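# Clamp the marked flat bar upright in the vise

## Task

Stand the marked flat bar upright between the vise jaws so that the upper edge of the jaws lies along the middle of the line drawn on the bar. Tighten the vise until the bar stays firmly in place with nothing else holding it. At the end the jaws must be the only thing other than the grippers touching the bar, and the bar must not reach beyond either side of the jaws. Release the bar and pull the arms away. If the bar only stays put because the robot holds it, the task is not done.

## Robot and tools

Robot: two arms, left_arm and right_arm, each with seven revolute joints and a parallel gripper. A reference image called vise manual belongs to this scene and can be viewed with show_instructions. Now and then a held part may get a short tug, or a loose object a push. Knocking anything off the table means failure, and the arms must never strike or shove each other hard.

Frame: all reported positions use one scene frame. Its origin sits on the table surface midway between the arms; +x points out across the table, +z points up, and left_arm is on the +y side. The names left and right say nothing about which side of an image an arm appears on. Printed hand positions are approximate and grow less accurate as the reach gets longer.

execute_actions takes "actions", a list that is empty or holds exactly one item, plus an optional boolean "pictures" (images come back unless you set it to false).
- Empty list: nothing is commanded; the current state comes back.
- Motion item: {"rows": [...], "steps": n}, with n from 1 to 15 (default 15). Each control step lasts 1/30 s. Rows are used one per step; if rows run out, the final row is repeated. At most 15 rows.
- Wait item: {"steps": n} with no rows, n up to 300; it returns once n steps have gone by since the previous result, and time spent writing is counted in that.
Every row is a single flat list of 16 numbers covering both arms, even if one arm stays still: left_arm waist, shoulder, upper arm roll, elbow, forearm roll, wrist pitch, wrist roll, gripper opening, then the same eight for right_arm. The seven joint values are absolute target angles in radians, on the same scale as the Joint positions line, not offsets. Opening is an absolute command from -1 (closed) to +1 (fully open). Stated joint ranges per arm: waist -6.283 to 6.283, shoulder -2.059 to 2.094, upper arm roll -6.283 to 6.283, elbow -0.192 to 3.927, forearm roll -6.283 to 6.283, wrist pitch -1.693 to 3.142, wrist roll -6.283 to 6.283. A true end stop can be off by up to 0.010 rad. The call is rejected entirely if a target exceeds a range end by over 0.010 rad and also lies beyond the joint's last reported angle. Targets past the real stop are clipped there, and the result then says "joint sent to its limit" (possibly referring to an earlier, still-running action); absence of that line does not prove more travel exists.

Motion limits: targets change at most 3.14 rad/s, with 0.16 s to ramp up, and all joints of an arm are slowed together so they arrive at once. Per step, each target stays within 0.623 rad of the measured angle, and if the targets would carry the gripper over 70 mm from where it is, the whole arm's targets are pulled back. Plan big moves as several calls.

Between calls the simulation keeps running while you think and write: arms keep heading for the last row sent until everything nearly stops moving or a step is HELD; after that only a new action moves them further. Fingers still moving keep moving.

Gripper geometry: fingers extend along the gripper's +z axis and close along its y axis. end_effector_position is the midpoint between the pads when shut, roughly 2 cm short of the fingertips; closing pushes the tips about 10 mm further along +z. Full open gap is 0.084 m.

Gripping: grip_measured shows the actual finger opening on the command scale. To keep hold, command an opening clearly lower than grip_measured; a bigger gap means more squeeze, up to roughly 24 N per pad for parts up to about 6 cm wide. Slamming shut fast may press harder and even spring the fingers open. Commanding the grip_measured value itself still squeezes lightly on parts up to about 6 cm, with wider parts liable to slip.

Results: the state line gives, for each arm, end_effector_position (m), end_effector_quat_wxyz and linear/angular velocities (m/s, rad/s). Joint positions and Joint velocities list each arm's joints in column order (rad, rad/s) followed by the pad gap (m, m/s). Joint torques are the total drive output with per-arm offset, scale and noise, nonzero even in free air. "joint command not followed" means a clearance check altered or blocked some joint targets; the rest of the row still ran. HELD flags steps on which your row was partly or wholly not sent. TORQUE FAULT: if contact torque reaches a joint's load limit, that arm stops, backs the joint off, waits 10 s and drops the rest of the call. Load limits (N m): waist 45.5, shoulder 45.5, upper arm roll 27.3, elbow 27.3, forearm roll 27.3, wrist pitch 18.2, wrist roll 18.2; held weight counts. Holding loads heats motors; MOTOR HOT appears from 65 °C, and at 80 °C the arm is braked until cool (OVER-TEMPERATURE FAULT). Avoid any stop.

zoom_image: {"camera": name, "region": [x0, y0, x1, y1]} in pixels of that camera's latest image, origin top-left, region at most 504 by 504. Cameras (all 504x504): cam_head_left, cam_head_right, cam_high, cam_low, cam_left_wrist, cam_right_wrist.

show_instructions: no arguments; shows the reference pages only.

finished_scene: {"scene": number of the current scene}. The goal must already hold steadily. Replying without any tool call ends everything.

Avoid drops, slips, hard impacts and heavy pushing; move smoothly and finish quickly.

Each tool is called after "Call:" by a JSON object that holds its "api" and its "payload".

Reference images:

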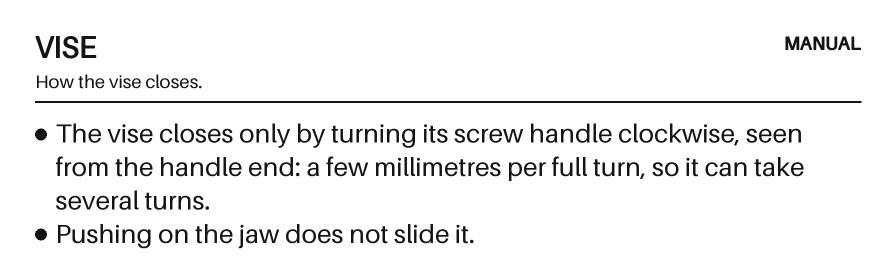

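## Session

Call:
{"api": "execute_actions", "payload": {"actions": []}}

Scene clock: 0.00 s of 6000.00 s.
left_arm: end_effector_position=(+0.3834, +0.6487, +0.2396) grip_measured=+1.00 end_effector_quat_wxyz=(+0.188, -0.039, +0.774, -0.604) end_effector_velocity=(-0.000, +0.000, -0.000) end_effector_angular_velocity=(+0.000, +0.001, +0.002) | right_arm: end_effector_position=(+0.0409, -0.7227, +0.1327) grip_measured=+1.00 end_effector_quat_wxyz=(-0.017, +0.758, +0.528, +0.382) end_effector_velocity=(+0.000, +0.000, -0.000) end_effector_angular_velocity=(+0.001, +0.000, -0.000)
Joint positions: left_arm=[ 1.062  0.908  0.156  2.053 -1.096  2.174 -2.192  0.084] | right_arm=[-1.542  0.523 -0.231  1.457  0.539  1.641  3.04   0.084]
Joint velocities: left_arm=[ 0.     0.     0.001 -0.    -0.001 -0.001 -0.001 -0.   ] | right_arm=[ 0.001 -0.    -0.    -0.001 -0.    -0.     0.001 -0.   ]
Joint torques (N m, as the arm reports them, + toward a larger angle): no reading
Motor temperatures (°C, as the motors report them): left_arm=[32 35 39 33 39 33 42] | right_arm=[33 32 30 34 33 33 36]

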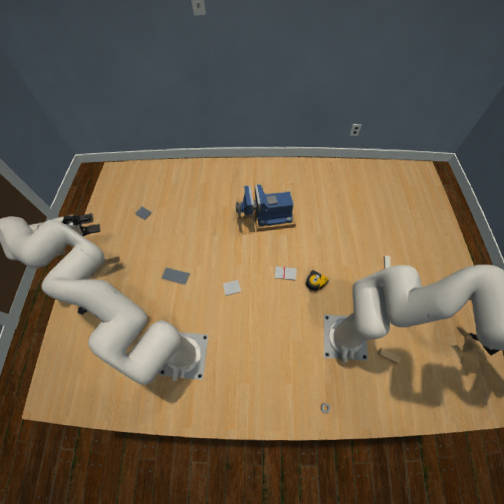

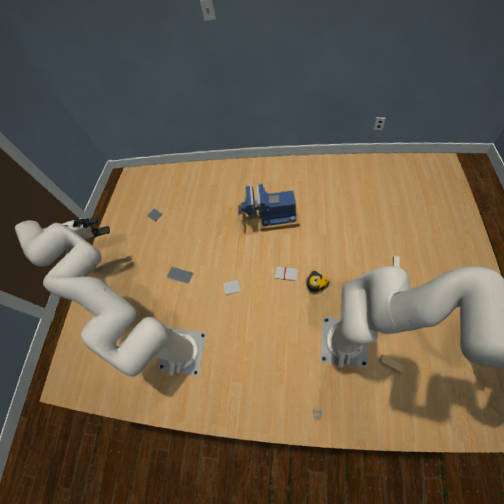

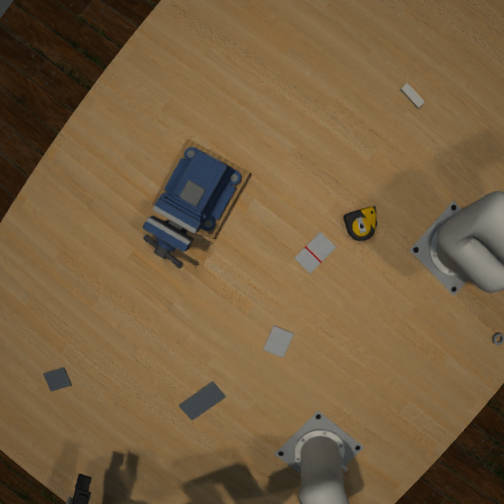

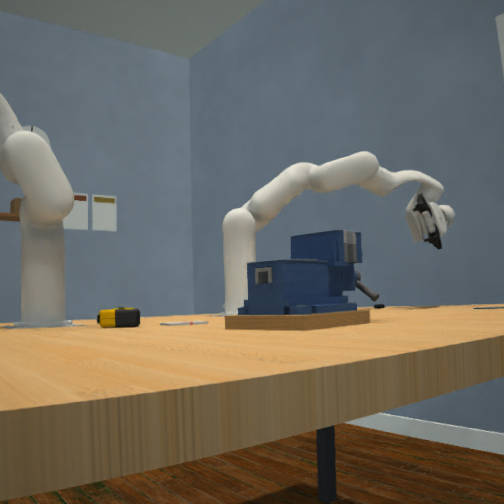

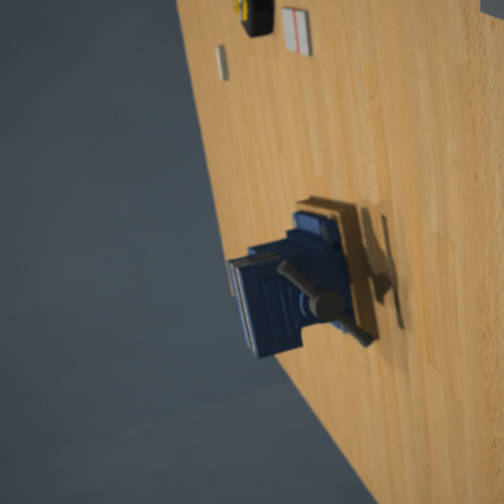

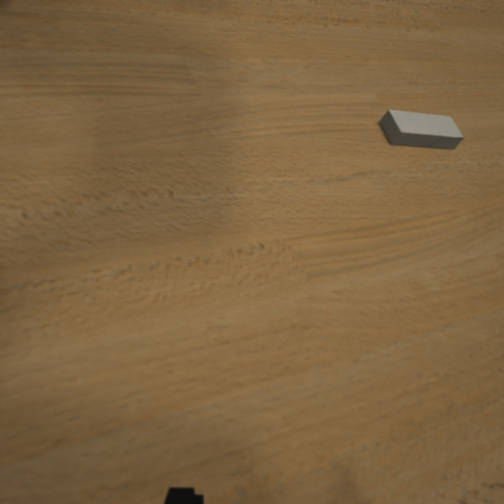

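Call:
{"api": "execute_actions", "payload": {"actions": [{"rows":[[0.3,0.2,0,1.2,0,1.0,0,1, 0.5,0.2,0,1.2,0,1.0,0.5,1]]}], "pictures": false}}

Call:
{"api": "execute_actions", "payload": {"actions": [{"steps":60}]}}

Call:
{"api": "zoom_image", "payload": {"camera": "cam_high", "region": [120,120,360,300]}}

Scene clock: 16.43 s of 6000.00 s.
left_arm: end_effector_position=(+0.4349, +0.4996, +0.2126) grip_measured=+1.00 end_effector_quat_wxyz=(+0.122, +0.210, +0.862, -0.445) end_effector_velocity=(-0.014, -0.320, -0.177) end_effector_angular_velocity=(+1.336, -0.561, -1.493) | right_arm: end_effector_position=(+0.1874, -0.7214, +0.1347) grip_measured=+1.00 end_effector_quat_wxyz=(-0.023, +0.478, +0.853, +0.207) end_effector_velocity=(+0.364, +0.065, +0.026) end_effector_angular_velocity=(-0.688, -0.095, +1.890)
Joint positions: left_arm=[ 0.716  0.579  0.081  1.69  -0.73   1.807 -1.825  0.084] | right_arm=[-1.173  0.368 -0.118  1.334  0.281  1.335  2.67   0.084]
Joint velocities: left_arm=[-0.881 -0.793 -0.167 -1.051  1.15  -1.145  1.147  0.   ] | right_arm=[ 0.836 -0.245  0.182 -0.197 -0.41  -0.489 -0.824 -0.   ]
Joint torques (N m, as the arm reports them, + toward a larger angle): left_arm=[ -0.25 -22.81  -0.19  13.12  -0.28   0.55  -0.13] | right_arm=[ -2.16 -38.68  -2.38  13.     0.26  -0.48   0.6 ]
Motor temperatures (°C, as the motors report them): left_arm=[32 35 39 34 39 33 42] | right_arm=[33 32 30 35 33 33 36]
Steps of this call (steps 1 to 478: nothing new was sent; steps 479 to 493: all 15 steps of this action). Readings (joint positions):
479: left_arm=[1.062 0.908 0.156 2.052 -1.096 2.174 -2.191] | right_arm=[-1.542 0.523 -0.231 1.457 0.539 1.641 3.040]
480: left_arm=[1.059 0.905 0.156 2.048 -1.093 2.170 -2.187] | right_arm=[-1.539 0.521 -0.231 1.455 0.535 1.637 3.035]
482: left_arm=[1.026 0.869 0.153 2.005 -1.051 2.128 -2.147] | right_arm=[-1.504 0.501 -0.226 1.436 0.498 1.593 2.992]
486: left_arm=[0.910 0.756 0.118 1.902 -0.945 2.022 -2.039] | right_arm=[-1.370 0.438 -0.167 1.391 0.399 1.476 2.868]
493: the state above

Scene clock: 18.43 s of 6000.00 s.
left_arm: end_effector_position=(+0.4681, +0.4390, +0.1724) grip_measured=+1.00 end_effector_quat_wxyz=(-0.000, +0.992, +0.125, -0.000) end_effector_velocity=(-0.000, -0.000, -0.001) end_effector_angular_velocity=(+0.000, +0.001, -0.000) | right_arm: end_effector_position=(+0.5318, -0.1356, +0.1704) grip_measured=+1.00 end_effector_quat_wxyz=(+0.000, +0.959, -0.283, -0.007) end_effector_velocity=(-0.087, +0.336, +0.009) end_effector_angular_velocity=(+0.005, -0.076, +2.434)
Joint positions: left_arm=[ 0.3    0.2    0.     1.2   -0.     1.    -0.     0.084] | right_arm=[ 0.364  0.206 -0.004  1.205  0.01   1.012  0.844  0.084]
Joint velocities: left_arm=[-0.001  0.001 -0.     0.     0.001  0.    -0.001  0.   ] | right_arm=[ 0.675 -0.028  0.016 -0.024 -0.048 -0.057 -1.718 -0.   ]
Joint torques (N m, as the arm reports them, + toward a larger angle): left_arm=[ -0.25 -18.02  -0.19  14.89  -0.27  -0.82   0.03] | right_arm=[ -0.39 -35.9   -0.05  13.6   -0.16  -1.47   0.35]
Motor temperatures (°C, as the motors report them): left_arm=[32 35 39 34 39 33 42] | right_arm=[33 32 30 35 33 33 36]
Steps of this call (steps 1 to 60: the robot went on to your last target). Readings (joint positions):
1: left_arm=[0.686 0.551 0.075 1.654 -0.690 1.767 -1.784] | right_arm=[-1.145 0.360 -0.113 1.328 0.267 1.319 2.643]
2: left_arm=[0.655 0.523 0.069 1.617 -0.644 1.722 -1.739] | right_arm=[-1.118 0.352 -0.107 1.322 0.255 1.304 2.616]
4: left_arm=[0.584 0.459 0.056 1.533 -0.532 1.609 -1.627] | right_arm=[-1.064 0.338 -0.098 1.311 0.231 1.276 2.561]
8: left_arm=[0.421 0.311 0.021 1.344 -0.237 1.292 -1.294] | right_arm=[-0.956 0.314 -0.081 1.292 0.191 1.229 2.454]
60: the state above

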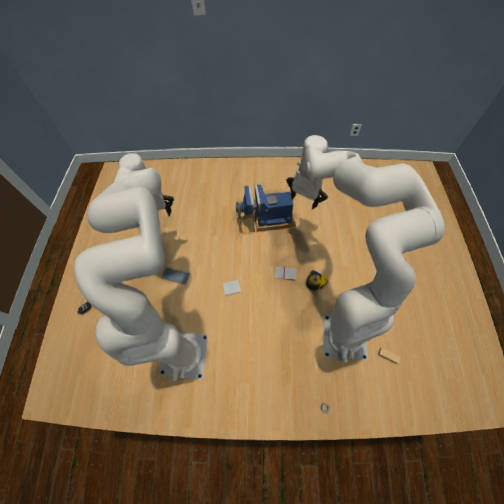

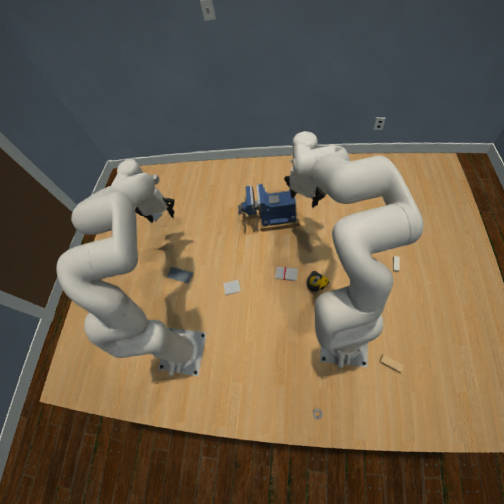

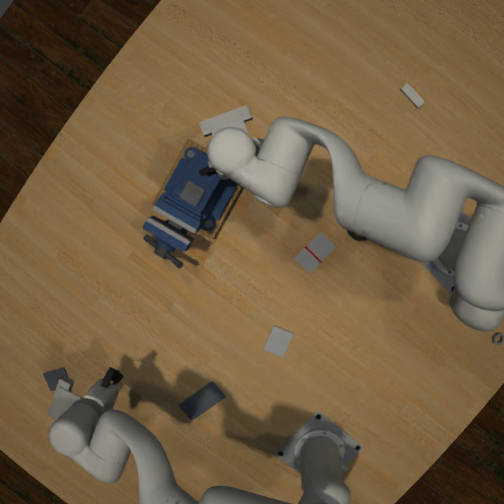

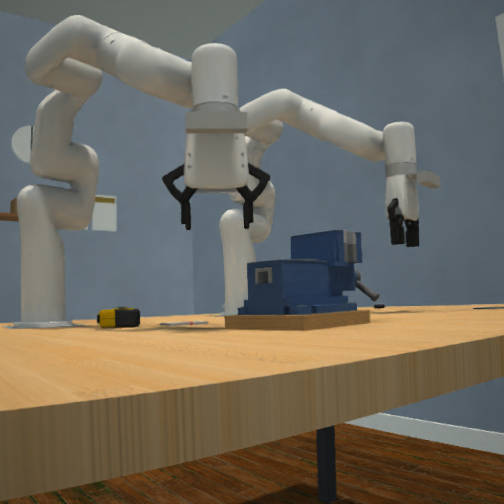

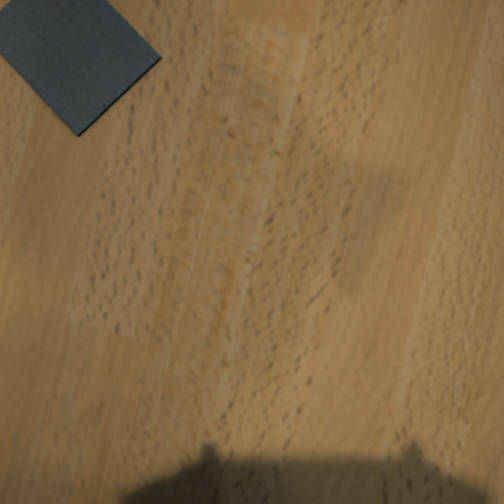

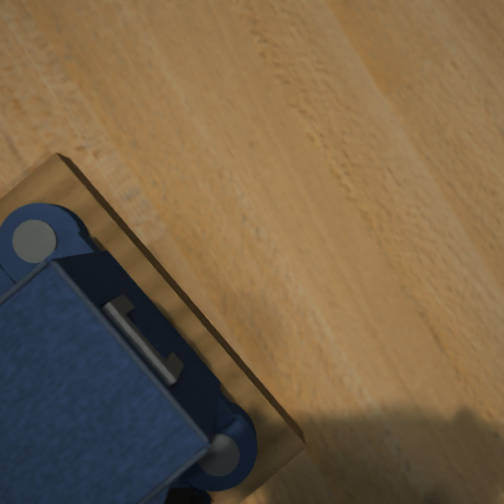

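Region (120, 120, 360, 300) of cam_high's 504x504 image, scaled by 2.100, with more detail than that image has; it fills the top 378 rows of this view, and the rest is white.

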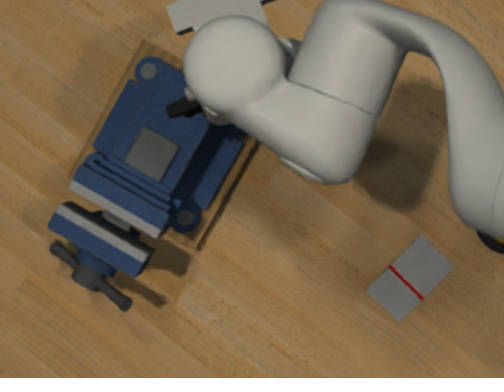

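Call:
{"api": "execute_actions", "payload": {"actions": []}}

Call:
{"api": "zoom_image", "payload": {"camera": "cam_low", "region": [140,180,440,350]}}

Scene clock: 30.17 s of 6000.00 s.
left_arm: end_effector_position=(+0.4681, +0.4390, +0.1724) grip_measured=+1.00 end_effector_quat_wxyz=(-0.000, +0.992, +0.125, -0.000) end_effector_velocity=(-0.000, +0.000, -0.000) end_effector_angular_velocity=(-0.000, -0.000, +0.001) | right_arm: end_effector_position=(+0.5094, -0.0684, +0.1724) grip_measured=+1.00 end_effector_quat_wxyz=(-0.000, +0.999, -0.042, -0.000) end_effector_velocity=(-0.001, +0.001, -0.000) end_effector_angular_velocity=(-0.000, +0.001, +0.003)
Joint positions: left_arm=[ 0.3    0.2    0.     1.2    0.     1.    -0.     0.084] | right_arm=[0.5   0.2   0.    1.2   0.    1.    0.5   0.084]
Joint velocities: left_arm=[ 0.001  0.    -0.     0.    -0.    -0.    -0.    -0.   ] | right_arm=[ 0.002 -0.    -0.    -0.001 -0.    -0.    -0.001  0.   ]
Joint torques (N m, as the arm reports them, + toward a larger angle): left_arm=[  0.05 -16.98  -0.75  15.51  -0.11  -0.88  -0.19] | right_arm=[ -0.6  -35.5   -0.28  13.86  -0.29  -1.49   0.5 ]
Motor temperatures (°C, as the motors report them): left_arm=[32 35 39 34 39 33 42] | right_arm=[33 32 30 36 33 33 36]
Steps of this call (steps 1 to 30: the robot went on to your last target; steps 31 to 352: nothing new was sent). Readings (joint positions):
1: left_arm=[0.300 0.200 0.000 1.200 0.000 1.000 -0.000] | right_arm=[0.386 0.205 -0.004 1.204 0.008 1.010 0.787]
2: left_arm=[0.300 0.200 0.000 1.200 -0.000 1.000 -0.000] | right_arm=[0.409 0.204 -0.003 1.203 0.006 1.008 0.729]
4: left_arm=[0.300 0.200 0.000 1.200 -0.000 1.000 0.000] | right_arm=[0.452 0.202 -0.001 1.202 0.003 1.004 0.623]
8: left_arm=[0.300 0.200 0.000 1.200 0.000 1.000 -0.000] | right_arm=[0.494 0.200 0.004 1.200 0.001 1.001 0.521]
352: the state above
All arms were judged still, so your last target was given up. Only a new action makes them travel on or press farther. Fingers that are still opening or closing keep moving.

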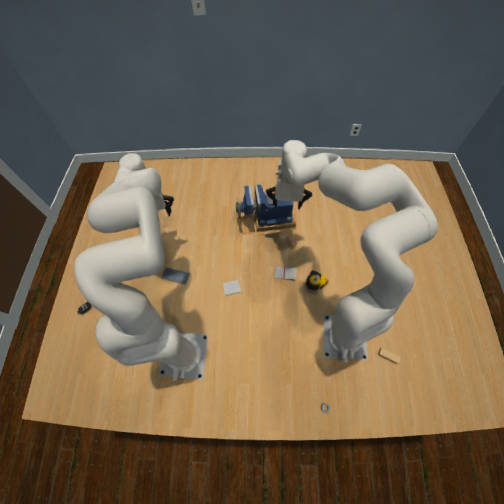

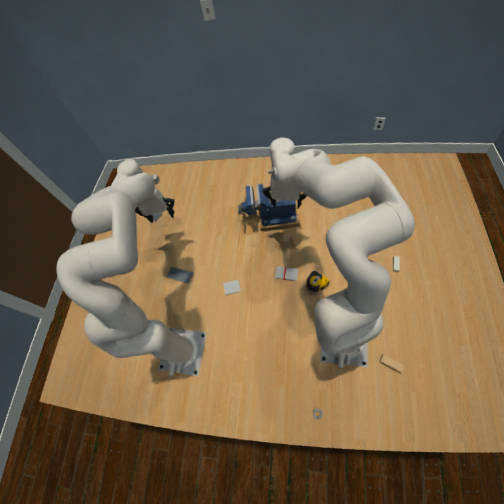

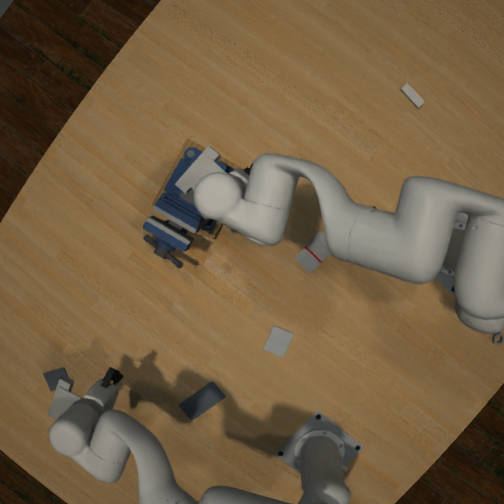

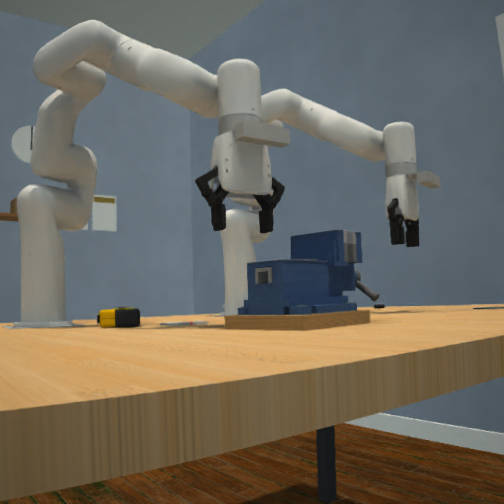

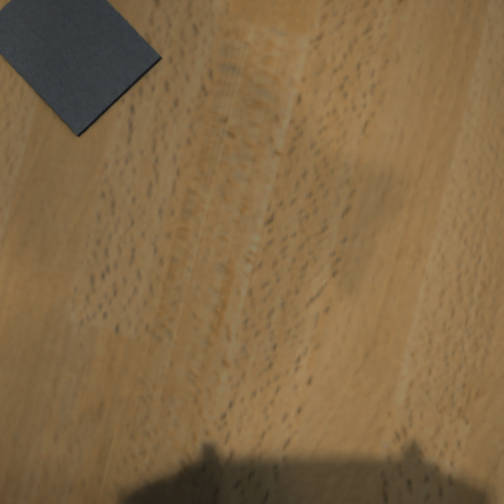

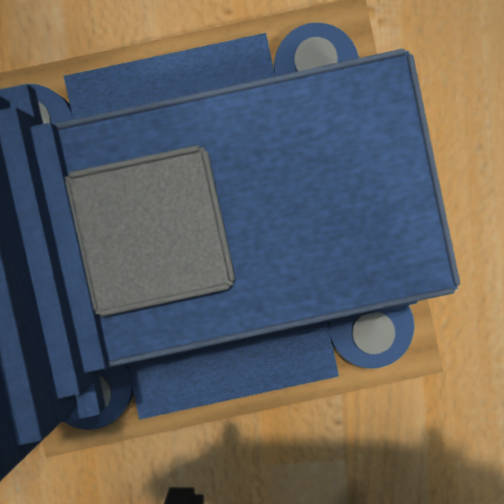

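Region (140, 180, 440, 350) of cam_low's 504x504 image, scaled by 1.680, with more detail than that image has; it fills the top 286 rows of this view, and the rest is white.

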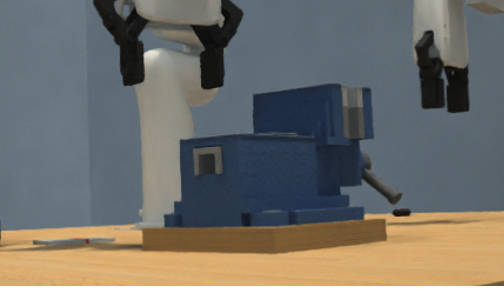

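Call:
{"api": "execute_actions", "payload": {"actions": [{"rows":[[0.3,0.2,0,1.2,0,1.0,0,1, 0.6,-0.5,0,0.8,0,1.3,0.6,1]]}], "pictures": false}}

Call:
{"api": "execute_actions", "payload": {"actions": [{"rows":[[-0.319,0.288,0,1.544,0,1.256,-0.368,1, 0.933,-0.707,0,0.577,0,1.284,0.849,1]]}], "pictures": false}}

Call:
{"api": "execute_actions", "payload": {"actions": [{"steps":30}]}}

Scene clock: 52.47 s of 6000.00 s.
left_arm: end_effector_position=(+0.4681, +0.4390, +0.1724) grip_measured=+1.00 end_effector_quat_wxyz=(-0.000, +0.992, +0.125, -0.000) end_effector_velocity=(-0.000, +0.001, +0.000) end_effector_angular_velocity=(-0.000, +0.000, +0.001) | right_arm: end_effector_position=(+0.3807, -0.0948, +0.2623) grip_measured=+1.00 end_effector_quat_wxyz=(+0.001, +0.999, -0.042, -0.002) end_effector_velocity=(-0.329, -0.097, +0.155) end_effector_angular_velocity=(+0.017, -0.035, -0.001)
Joint positions: left_arm=[ 0.3    0.2   -0.     1.2   -0.     1.    -0.     0.084] | right_arm=[ 0.571 -0.293  0.     0.916  0.     1.213  0.571  0.084]
Joint velocities: left_arm=[ 0.001 -0.     0.    -0.    -0.     0.     0.001 -0.   ] | right_arm=[ 0.174 -1.263  0.001 -0.7    0.     0.524  0.175  0.   ]
Joint torques (N m, as the arm reports them, + toward a larger angle): left_arm=[ -0.38 -17.56  -0.57  14.95   0.14  -0.96  -0.42] | right_arm=[ -0.52 -20.16  -0.26  13.62  -0.38  -1.28   0.27]
Motor temperatures (°C, as the motors report them): left_arm=[32 35 39 35 39 33 42] | right_arm=[33 32 30 36 33 33 36]
Steps of this call (steps 1 to 654: nothing new was sent; steps 655 to 669: all 15 steps of this action). Readings (joint positions):
655: left_arm=[0.300 0.200 0.000 1.200 -0.000 1.000 0.000] | right_arm=[0.500 0.200 -0.000 1.200 -0.000 1.000 0.500]
656: left_arm=[0.300 0.200 0.000 1.200 -0.000 1.000 0.000] | right_arm=[0.501 0.197 -0.000 1.198 -0.000 1.002 0.501]
658: left_arm=[0.300 0.200 0.000 1.200 -0.000 1.000 -0.000] | right_arm=[0.507 0.158 -0.002 1.167 -0.000 1.023 0.508]
662: left_arm=[0.300 0.200 -0.000 1.200 0.000 1.000 0.000] | right_arm=[0.532 -0.009 0.001 1.073 0.000 1.096 0.532]
669: the state above

Scene clock: 52.97 s of 6000.00 s.
left_arm: end_effector_position=(+0.5082, +0.2740, +0.2116) grip_measured=+1.00 end_effector_quat_wxyz=(+0.000, +0.998, +0.060, +0.000) end_effector_velocity=(+0.023, -0.394, +0.090) end_effector_angular_velocity=(+0.000, +0.000, -0.295) | right_arm: end_effector_position=(+0.2243, -0.0695, +0.2508) grip_measured=+1.00 end_effector_quat_wxyz=(+0.001, +1.000, -0.001, -0.000) end_effector_velocity=(-0.053, -0.001, -0.014) end_effector_angular_velocity=(+0.017, +0.006, +0.002)
Joint positions: left_arm=[-0.018  0.245 -0.001  1.377 -0.     1.131 -0.189  0.084] | right_arm=[ 0.921 -0.695  0.001  0.587  0.     1.283  0.838  0.084]
Joint velocities: left_arm=[-0.725  0.103  0.001  0.402  0.     0.299 -0.43  -0.   ] | right_arm=[ 0.164 -0.151 -0.031 -0.13  -0.004  0.012  0.139  0.   ]
Joint torques (N m, as the arm reports them, + toward a larger angle): left_arm=[ -0.08 -19.03   0.17  15.2    0.16  -1.15  -0.41] | right_arm=[-3.33 -4.5  -0.82 15.46 -0.25 -1.63  0.07]
Motor temperatures (°C, as the motors report them): left_arm=[32 35 39 35 39 33 42] | right_arm=[33 32 30 36 33 33 36]
Steps of this call (steps 1 to 15: all 15 steps of this action). Readings (joint positions):
1: left_arm=[0.300 0.200 0.000 1.200 0.000 1.000 -0.000] | right_arm=[0.577 -0.336 0.000 0.892 0.000 1.231 0.577]
2: left_arm=[0.297 0.201 0.001 1.202 0.000 1.002 -0.003] | right_arm=[0.585 -0.376 -0.000 0.869 -0.000 1.246 0.585]
4: left_arm=[0.261 0.207 0.008 1.222 0.000 1.019 -0.027] | right_arm=[0.629 -0.437 -0.005 0.823 -0.000 1.257 0.622]
8: left_arm=[0.152 0.221 -0.002 1.283 -0.000 1.061 -0.087] | right_arm=[0.761 -0.546 0.002 0.718 0.000 1.267 0.718]
15: the state above

Scene clock: 53.97 s of 6000.00 s.
left_arm: end_effector_position=(+0.4900, +0.1100, +0.2491) grip_measured=+1.00 end_effector_quat_wxyz=(-0.000, +1.000, -0.000, -0.000) end_effector_velocity=(+0.000, -0.000, +0.000) end_effector_angular_velocity=(+0.001, -0.001, -0.002) | right_arm: end_effector_position=(+0.2201, -0.0695, +0.2498) grip_measured=+1.00 end_effector_quat_wxyz=(+0.000, +1.000, -0.000, -0.000) end_effector_velocity=(-0.000, -0.000, +0.000) end_effector_angular_velocity=(+0.000, -0.000, +0.001)
Joint positions: left_arm=[-0.319  0.288  0.     1.544  0.     1.256 -0.368  0.084] | right_arm=[ 0.933 -0.707 -0.     0.577 -0.     1.284  0.849  0.084]
Joint velocities: left_arm=[-0.     0.    -0.001  0.001  0.001 -0.001  0.001 -0.   ] | right_arm=[ 0.    -0.001  0.    -0.    -0.    -0.    -0.001 -0.   ]
Joint torques (N m, as the arm reports them, + toward a larger angle): left_arm=[ -0.34 -18.78  -0.19  15.76  -0.12  -0.8   -0.1 ] | right_arm=[-0.3  -7.4   0.17 14.49 -0.29 -1.34  0.36]
Motor temperatures (°C, as the motors report them): left_arm=[32 35 39 35 39 33 42] | right_arm=[33 32 30 36 33 33 36]
Steps of this call (steps 1 to 30: the robot went on to your last target). Readings (joint positions):
1: left_arm=[-0.043 0.249 -0.001 1.390 -0.000 1.141 -0.203] | right_arm=[0.925 -0.699 0.000 0.583 0.000 1.283 0.842]
2: left_arm=[-0.067 0.252 -0.001 1.404 -0.000 1.151 -0.218] | right_arm=[0.927 -0.701 -0.001 0.581 -0.000 1.283 0.845]
4: left_arm=[-0.115 0.259 -0.000 1.431 -0.000 1.171 -0.246] | right_arm=[0.930 -0.704 -0.001 0.579 -0.000 1.284 0.847]
8: left_arm=[-0.211 0.273 -0.000 1.484 -0.000 1.211 -0.303] | right_arm=[0.932 -0.706 -0.001 0.578 -0.000 1.284 0.849]
30: the state above
All arms were judged still, so your last target was given up. Only a new action makes them travel on or press farther. Fingers that are still opening or closing keep moving.

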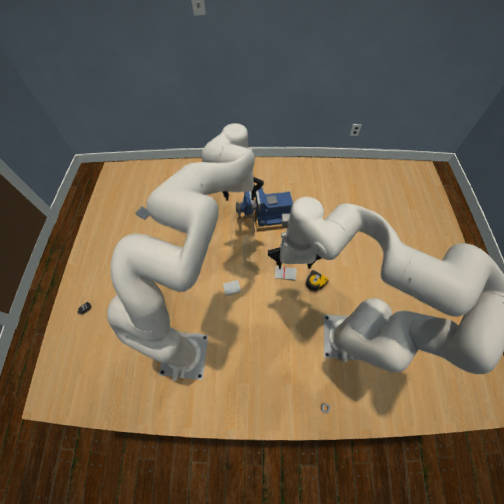

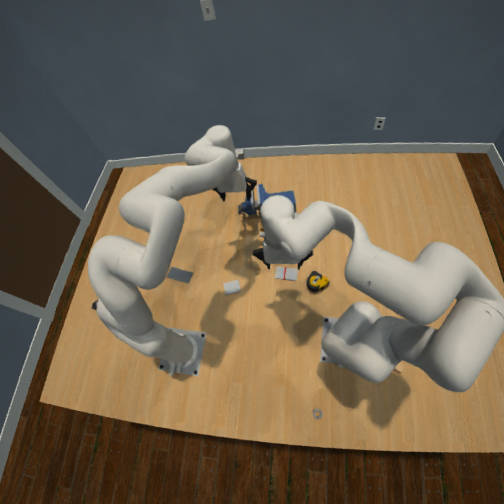

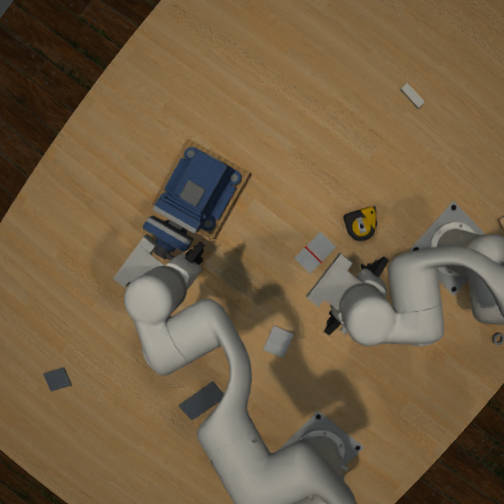

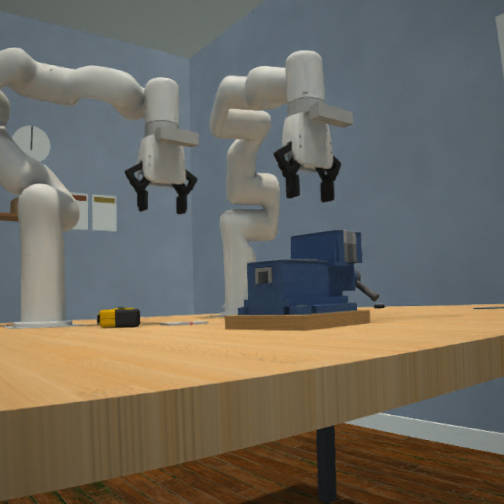

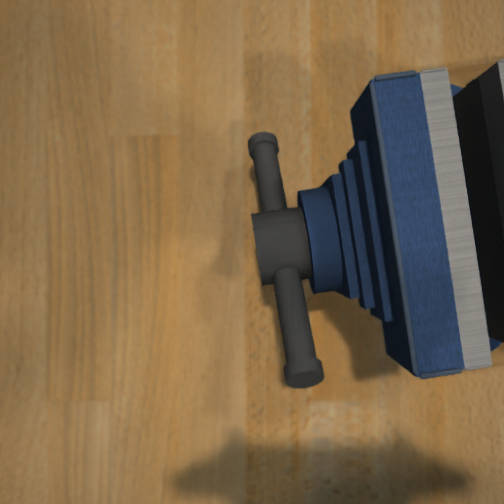

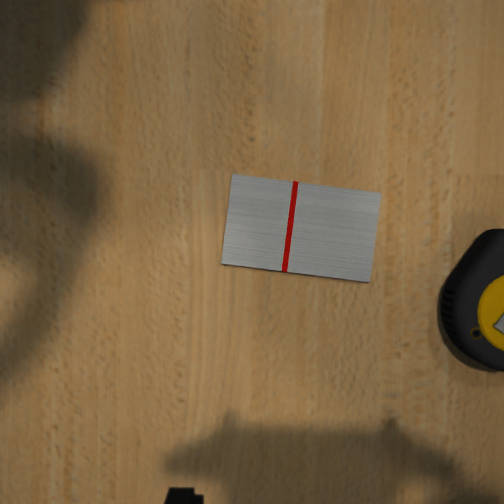

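Call:
{"api": "execute_actions", "payload": {"actions": [{"rows":[[-0.319,0.288,0,1.544,0,1.256,0.132,1, 0.933,-0.707,0,0.577,0,1.284,1.349,1]]}]}}

Scene clock: 61.40 s of 6000.00 s.
left_arm: end_effector_position=(+0.4899, +0.1097, +0.2492) grip_measured=+1.00 end_effector_quat_wxyz=(-0.000, +0.970, -0.244, -0.000) end_effector_velocity=(+0.000, +0.001, -0.000) end_effector_angular_velocity=(+0.001, +0.000, -0.105) | right_arm: end_effector_position=(+0.2201, -0.0695, +0.2498) grip_measured=+1.00 end_effector_quat_wxyz=(+0.000, +0.970, -0.244, +0.000) end_effector_velocity=(+0.001, +0.000, +0.002) end_effector_angular_velocity=(+0.003, -0.003, -0.111)
Joint positions: left_arm=[-0.319  0.288  0.     1.544  0.     1.256  0.124  0.084] | right_arm=[ 0.933 -0.707  0.     0.577  0.     1.284  1.341  0.084]
Joint velocities: left_arm=[ 0.001  0.     0.001 -0.     0.001 -0.     0.107 -0.   ] | right_arm=[-0.002 -0.    -0.     0.003 -0.     0.     0.109 -0.   ]
Joint torques (N m, as the arm reports them, + toward a larger angle): left_arm=[ -0.99 -19.03  -0.4   15.61   0.1   -1.18  -0.31] | right_arm=[-0.27 -7.12  0.01 14.41 -0.53 -1.49  0.07]
Motor temperatures (°C, as the motors report them): left_arm=[32 35 39 35 39 33 42] | right_arm=[33 32 30 36 33 33 36]
Steps of this call (steps 1 to 208: nothing new was sent; steps 209 to 223: all 15 steps of this action). Readings (joint positions):
209: left_arm=[-0.319 0.288 0.000 1.544 -0.000 1.256 -0.368] | right_arm=[0.933 -0.707 -0.000 0.577 0.000 1.284 0.849]
210: left_arm=[-0.319 0.288 0.000 1.544 -0.000 1.256 -0.364] | right_arm=[0.933 -0.707 0.000 0.577 -0.000 1.284 0.853]
212: left_arm=[-0.319 0.288 0.000 1.544 -0.000 1.256 -0.318] | right_arm=[0.933 -0.707 0.000 0.577 0.000 1.284 0.899]
216: left_arm=[-0.319 0.288 0.000 1.544 0.000 1.256 -0.058] | right_arm=[0.933 -0.707 -0.000 0.577 -0.000 1.284 1.159]
223: the state above

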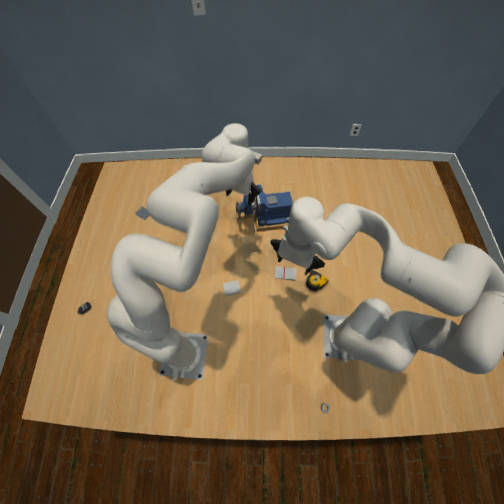

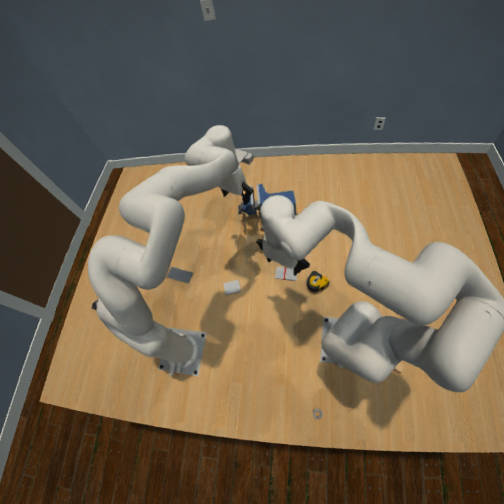

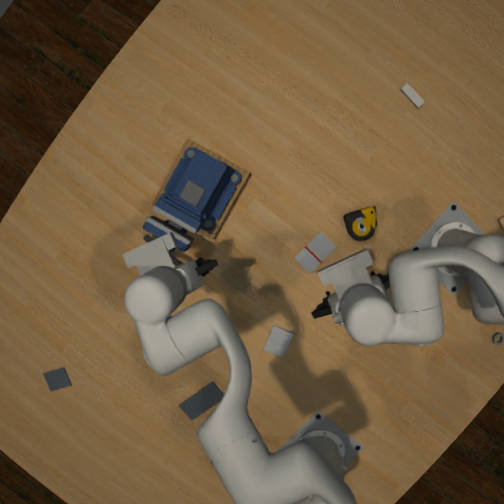

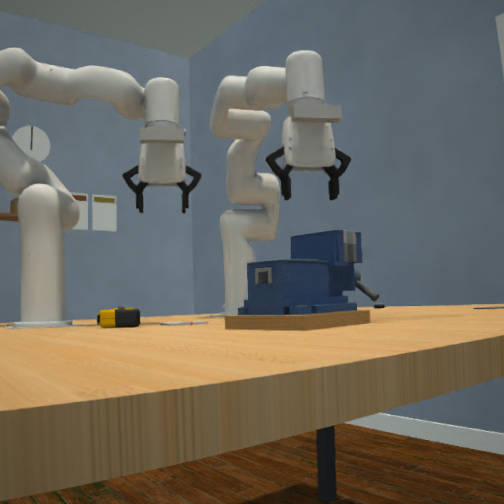

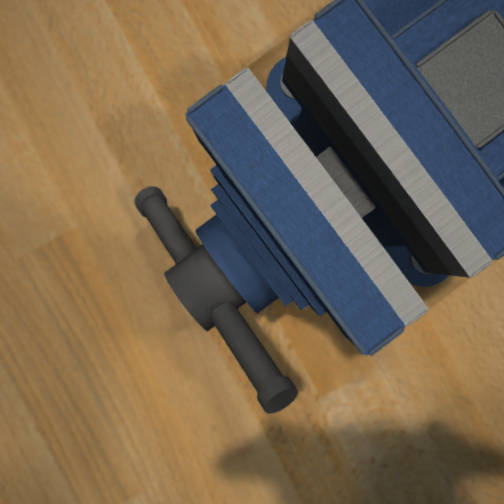

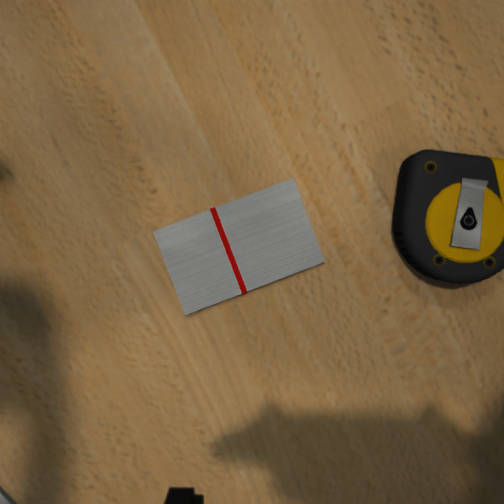

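Call:
{"api": "execute_actions", "payload": {"actions": [{"rows":[[0.25,0.5,0,1.474,-1.395,1.234,-6.2,1, 0.7,-0.6,0,0.45,1.0,0.8,-1.98,1]]}], "pictures": false}}

Call:
{"api": "execute_actions", "payload": {"actions": [{"steps":75}], "pictures": false}}

Call:
{"api": "execute_actions", "payload": {"actions": [{"rows":[[0.2,0.785,0,1.474,-1.395,1.234,-6.2,1, 0.562,-0.305,0,0.22,1.138,0.471,-1.98,1]]}], "pictures": false}}

Call:
{"api": "execute_actions", "payload": {"actions": [{"steps":25}]}}

Scene clock: 105.20 s of 6000.00 s.
left_arm: end_effector_position=(+0.5258, +0.2063, +0.1813) grip_measured=+1.00 end_effector_quat_wxyz=(+0.239, +0.899, +0.340, -0.140) end_effector_velocity=(+0.181, +0.164, -0.024) end_effector_angular_velocity=(-1.778, +1.627, +4.079) | right_arm: end_effector_position=(+0.2783, +0.0229, +0.2539) grip_measured=+1.00 end_effector_quat_wxyz=(-0.356, +0.923, -0.132, -0.069) end_effector_velocity=(+0.072, +0.077, +0.083) end_effector_angular_velocity=(+0.909, -1.361, +1.174)
Joint positions: left_arm=[ 0.072  0.434  0.001  1.495 -0.586  1.241 -0.454  0.084] | right_arm=[ 0.709 -0.604 -0.001  0.455  0.885  0.821  0.36   0.084]
Joint velocities: left_arm=[ 0.985  0.372  0.031 -0.133 -2.287 -0.038 -2.283  0.   ] | right_arm=[-0.112  0.042  0.016 -0.05   1.219 -0.253 -2.766  0.   ]
Joint torques (N m, as the arm reports them, + toward a larger angle): left_arm=[ -2.59 -22.04  -2.9   15.51  -2.45  -0.28  -0.45] | right_arm=[  1.59 -11.94   0.44  14.72  -2.84  -0.86   0.19]
Motor temperatures (°C, as the motors report them): left_arm=[32 36 39 35 39 33 42] | right_arm=[33 32 30 37 33 33 36]
Steps of this call (steps 1 to 15: the robot went on to your last target; steps 16 to 1299: nothing new was sent; steps 1300 to 1314: all 15 steps of this action). Readings (joint positions):
1300: left_arm=[-0.319 0.288 -0.000 1.544 -0.000 1.256 0.132] | right_arm=[0.933 -0.707 0.000 0.577 0.000 1.284 1.349]
1301: left_arm=[-0.316 0.289 -0.001 1.544 -0.004 1.256 0.128] | right_arm=[0.932 -0.707 0.000 0.576 0.004 1.281 1.345]
1303: left_arm=[-0.282 0.300 -0.009 1.543 -0.048 1.254 0.084] | right_arm=[0.916 -0.700 0.001 0.568 0.048 1.245 1.299]
1307: left_arm=[-0.153 0.351 0.003 1.523 -0.192 1.250 -0.060] | right_arm=[0.815 -0.653 0.001 0.512 0.336 1.038 1.013]
1314: the state above

Scene clock: 107.70 s of 6000.00 s.
left_arm: end_effector_position=(+0.6181, +0.2299, +0.2529) grip_measured=+1.00 end_effector_quat_wxyz=(+0.582, +0.742, +0.333, -0.017) end_effector_velocity=(+0.000, -0.001, +0.000) end_effector_angular_velocity=(-0.003, +0.005, +0.002) | right_arm: end_effector_position=(+0.2848, +0.0296, +0.2612) grip_measured=+1.00 end_effector_quat_wxyz=(-0.228, +0.513, +0.761, +0.326) end_effector_velocity=(+0.000, -0.000, -0.001) end_effector_angular_velocity=(-0.001, +0.002, -0.001)
Joint positions: left_arm=[ 0.25   0.5   -0.     1.474 -1.395  1.234 -6.199  0.084] | right_arm=[ 0.7   -0.6   -0.     0.45   1.     0.8   -1.98   0.084]
Joint velocities: left_arm=[-0.001  0.     0.    -0.    -0.001 -0.    -0.006  0.   ] | right_arm=[-0.001  0.     0.    -0.001 -0.    -0.     0.001  0.   ]
Joint torques (N m, as the arm reports them, + toward a larger angle): left_arm=[ -0.25 -21.31  -1.98  15.04  -1.19   1.07  -0.19] | right_arm=[  0.1  -10.63  -0.24  14.23  -0.15  -1.02   0.31]
Motor temperatures (°C, as the motors report them): left_arm=[32 36 39 35 39 33 42] | right_arm=[33 32 30 37 33 33 36]
Steps of this call (steps 1 to 75: the robot went on to your last target). Readings (joint positions):
1: left_arm=[0.104 0.446 0.002 1.491 -0.665 1.240 -0.534] | right_arm=[0.706 -0.603 -0.001 0.454 0.920 0.814 0.268]
2: left_arm=[0.134 0.457 0.003 1.487 -0.750 1.238 -0.619] | right_arm=[0.704 -0.602 -0.000 0.453 0.945 0.810 0.175]
4: left_arm=[0.183 0.476 0.003 1.481 -0.930 1.236 -0.798] | right_arm=[0.702 -0.601 0.000 0.452 0.974 0.805 -0.010]
8: left_arm=[0.233 0.493 0.001 1.476 -1.232 1.234 -1.164] | right_arm=[0.701 -0.601 0.000 0.451 0.994 0.801 -0.381]
75: the state above

Scene clock: 108.20 s of 6000.00 s.
left_arm: end_effector_position=(+0.5859, +0.1947, +0.0862) grip_measured=+1.00 end_effector_quat_wxyz=(+0.549, +0.726, +0.390, -0.139) end_effector_velocity=(-0.077, -0.046, -0.192) end_effector_angular_velocity=(-0.053, +0.340, -0.062) | right_arm: end_effector_position=(+0.3037, -0.0683, +0.1006) grip_measured=+1.00 end_effector_quat_wxyz=(-0.187, +0.696, +0.658, +0.220) end_effector_velocity=(-0.057, -0.272, -0.322) end_effector_angular_velocity=(-0.582, +0.470, -0.757)
Joint positions: left_arm=[ 0.203  0.77  -0.001  1.47  -1.395  1.234 -6.2    0.084] | right_arm=[ 0.586 -0.356 -0.     0.259  1.114  0.528 -1.98   0.084]
Joint velocities: left_arm=[-0.052  0.298 -0.006 -0.045  0.007  0.002 -0.    -0.   ] | right_arm=[-0.248  0.532 -0.003 -0.416  0.247 -0.585  0.002 -0.   ]
Joint torques (N m, as the arm reports them, + toward a larger angle): left_arm=[  1.62 -31.87  -0.99  17.85  -1.66   1.28  -0.51] | right_arm=[  0.54 -16.15   0.48  12.25  -0.98  -0.58   0.19]
Motor temperatures (°C, as the motors report them): left_arm=[32 36 39 35 39 33 42] | right_arm=[33 32 30 37 33 33 36]
Steps of this call (steps 1 to 15: all 15 steps of this action). Readings (joint positions):
1: left_arm=[0.250 0.500 0.000 1.474 -1.395 1.234 -6.200] | right_arm=[0.700 -0.600 0.000 0.450 1.000 0.800 -1.980]
2: left_arm=[0.249 0.503 0.000 1.475 -1.395 1.234 -6.200] | right_arm=[0.699 -0.598 0.000 0.448 1.002 0.796 -1.980]
4: left_arm=[0.244 0.533 0.001 1.482 -1.396 1.234 -6.200] | right_arm=[0.684 -0.568 0.002 0.428 1.017 0.758 -1.980]
8: left_arm=[0.227 0.633 -0.000 1.471 -1.395 1.234 -6.200] | right_arm=[0.647 -0.486 -0.000 0.361 1.053 0.674 -1.980]
15: the state above

Scene clock: 109.03 s of 6000.00 s.
left_arm: end_effector_position=(+0.5845, +0.1932, +0.0790) grip_measured=+1.00 end_effector_quat_wxyz=(+0.547, +0.726, +0.392, -0.144) end_effector_velocity=(+0.000, +0.001, -0.000) end_effector_angular_velocity=(-0.002, +0.002, +0.003) | right_arm: end_effector_position=(+0.2968, -0.0950, +0.0712) grip_measured=+1.00 end_effector_quat_wxyz=(-0.173, +0.728, +0.635, +0.192) end_effector_velocity=(-0.001, -0.000, -0.001) end_effector_angular_velocity=(-0.001, +0.002, +0.001)
Joint positions: left_arm=[ 0.2    0.785  0.     1.474 -1.395  1.234 -6.2    0.084] | right_arm=[ 0.562 -0.305  0.     0.22   1.138  0.471 -1.98   0.084]
Joint velocities: left_arm=[ 0.001  0.001  0.    -0.    -0.002  0.    -0.001  0.   ] | right_arm=[ 0.001  0.001 -0.    -0.002  0.    -0.    -0.001 -0.   ]
Joint torques (N m, as the arm reports them, + toward a larger angle): left_arm=[ -0.33 -22.47  -2.27  12.89  -1.27   1.09  -0.33] | right_arm=[ -0.11 -13.68  -0.09  10.71  -0.42  -0.99   0.58]
Motor temperatures (°C, as the motors report them): left_arm=[32 36 39 35 39 33 42] | right_arm=[33 32 30 37 33 33 36]
Steps of this call (steps 1 to 25: the robot went on to your last target). Readings (joint positions):
1: left_arm=[0.201 0.778 -0.001 1.469 -1.395 1.234 -6.200] | right_arm=[0.578 -0.339 -0.000 0.246 1.122 0.510 -1.980]
2: left_arm=[0.201 0.781 -0.001 1.470 -1.395 1.234 -6.200] | right_arm=[0.572 -0.326 -0.001 0.235 1.127 0.497 -1.980]
4: left_arm=[0.201 0.782 0.000 1.474 -1.395 1.234 -6.200] | right_arm=[0.566 -0.313 -0.001 0.225 1.134 0.482 -1.980]
8: left_arm=[0.200 0.782 0.000 1.476 -1.395 1.234 -6.200] | right_arm=[0.563 -0.307 0.000 0.223 1.137 0.473 -1.980]
25: the state above

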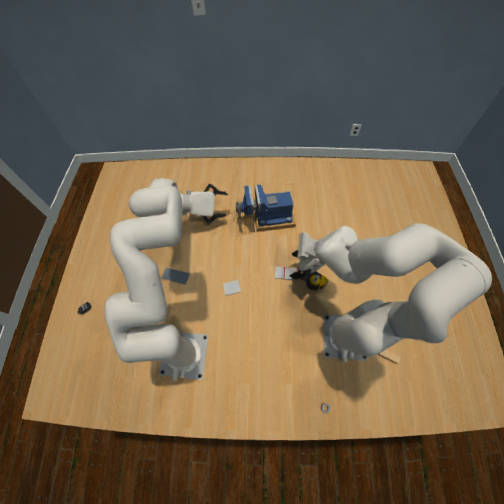

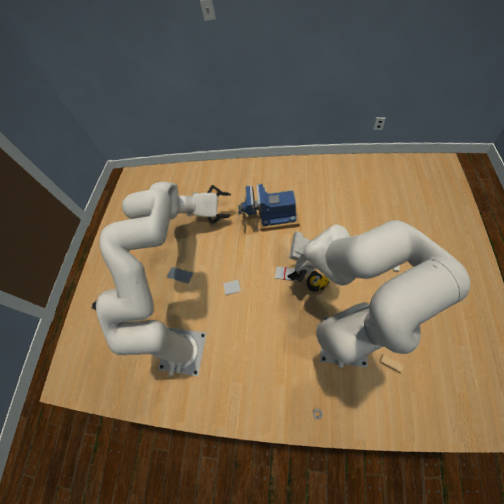

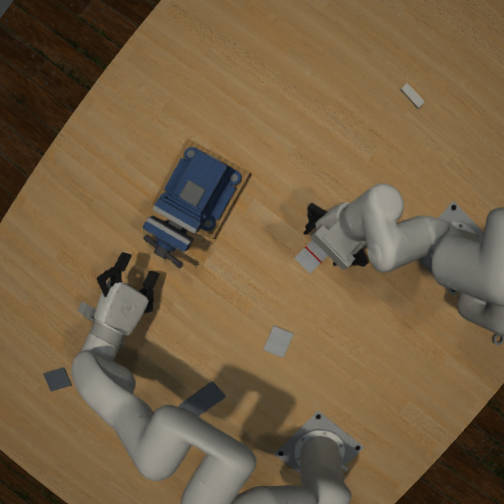

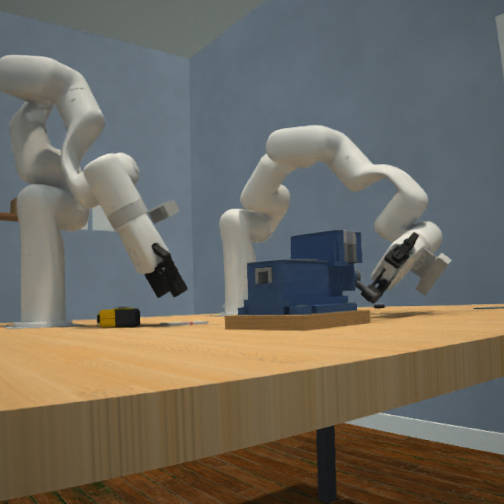

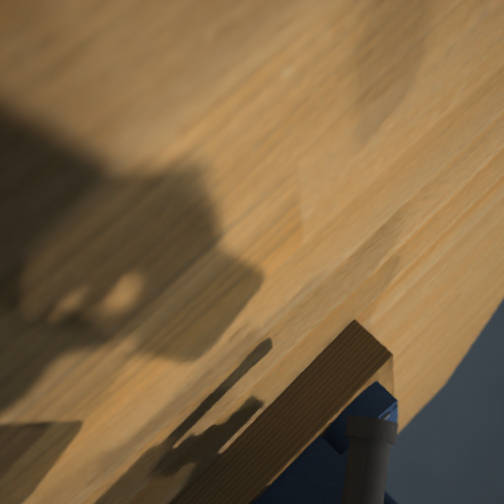

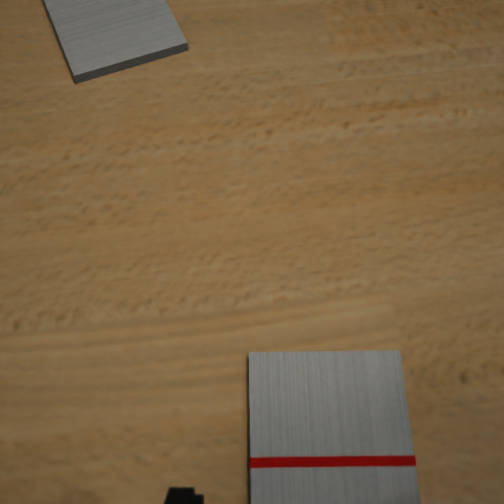

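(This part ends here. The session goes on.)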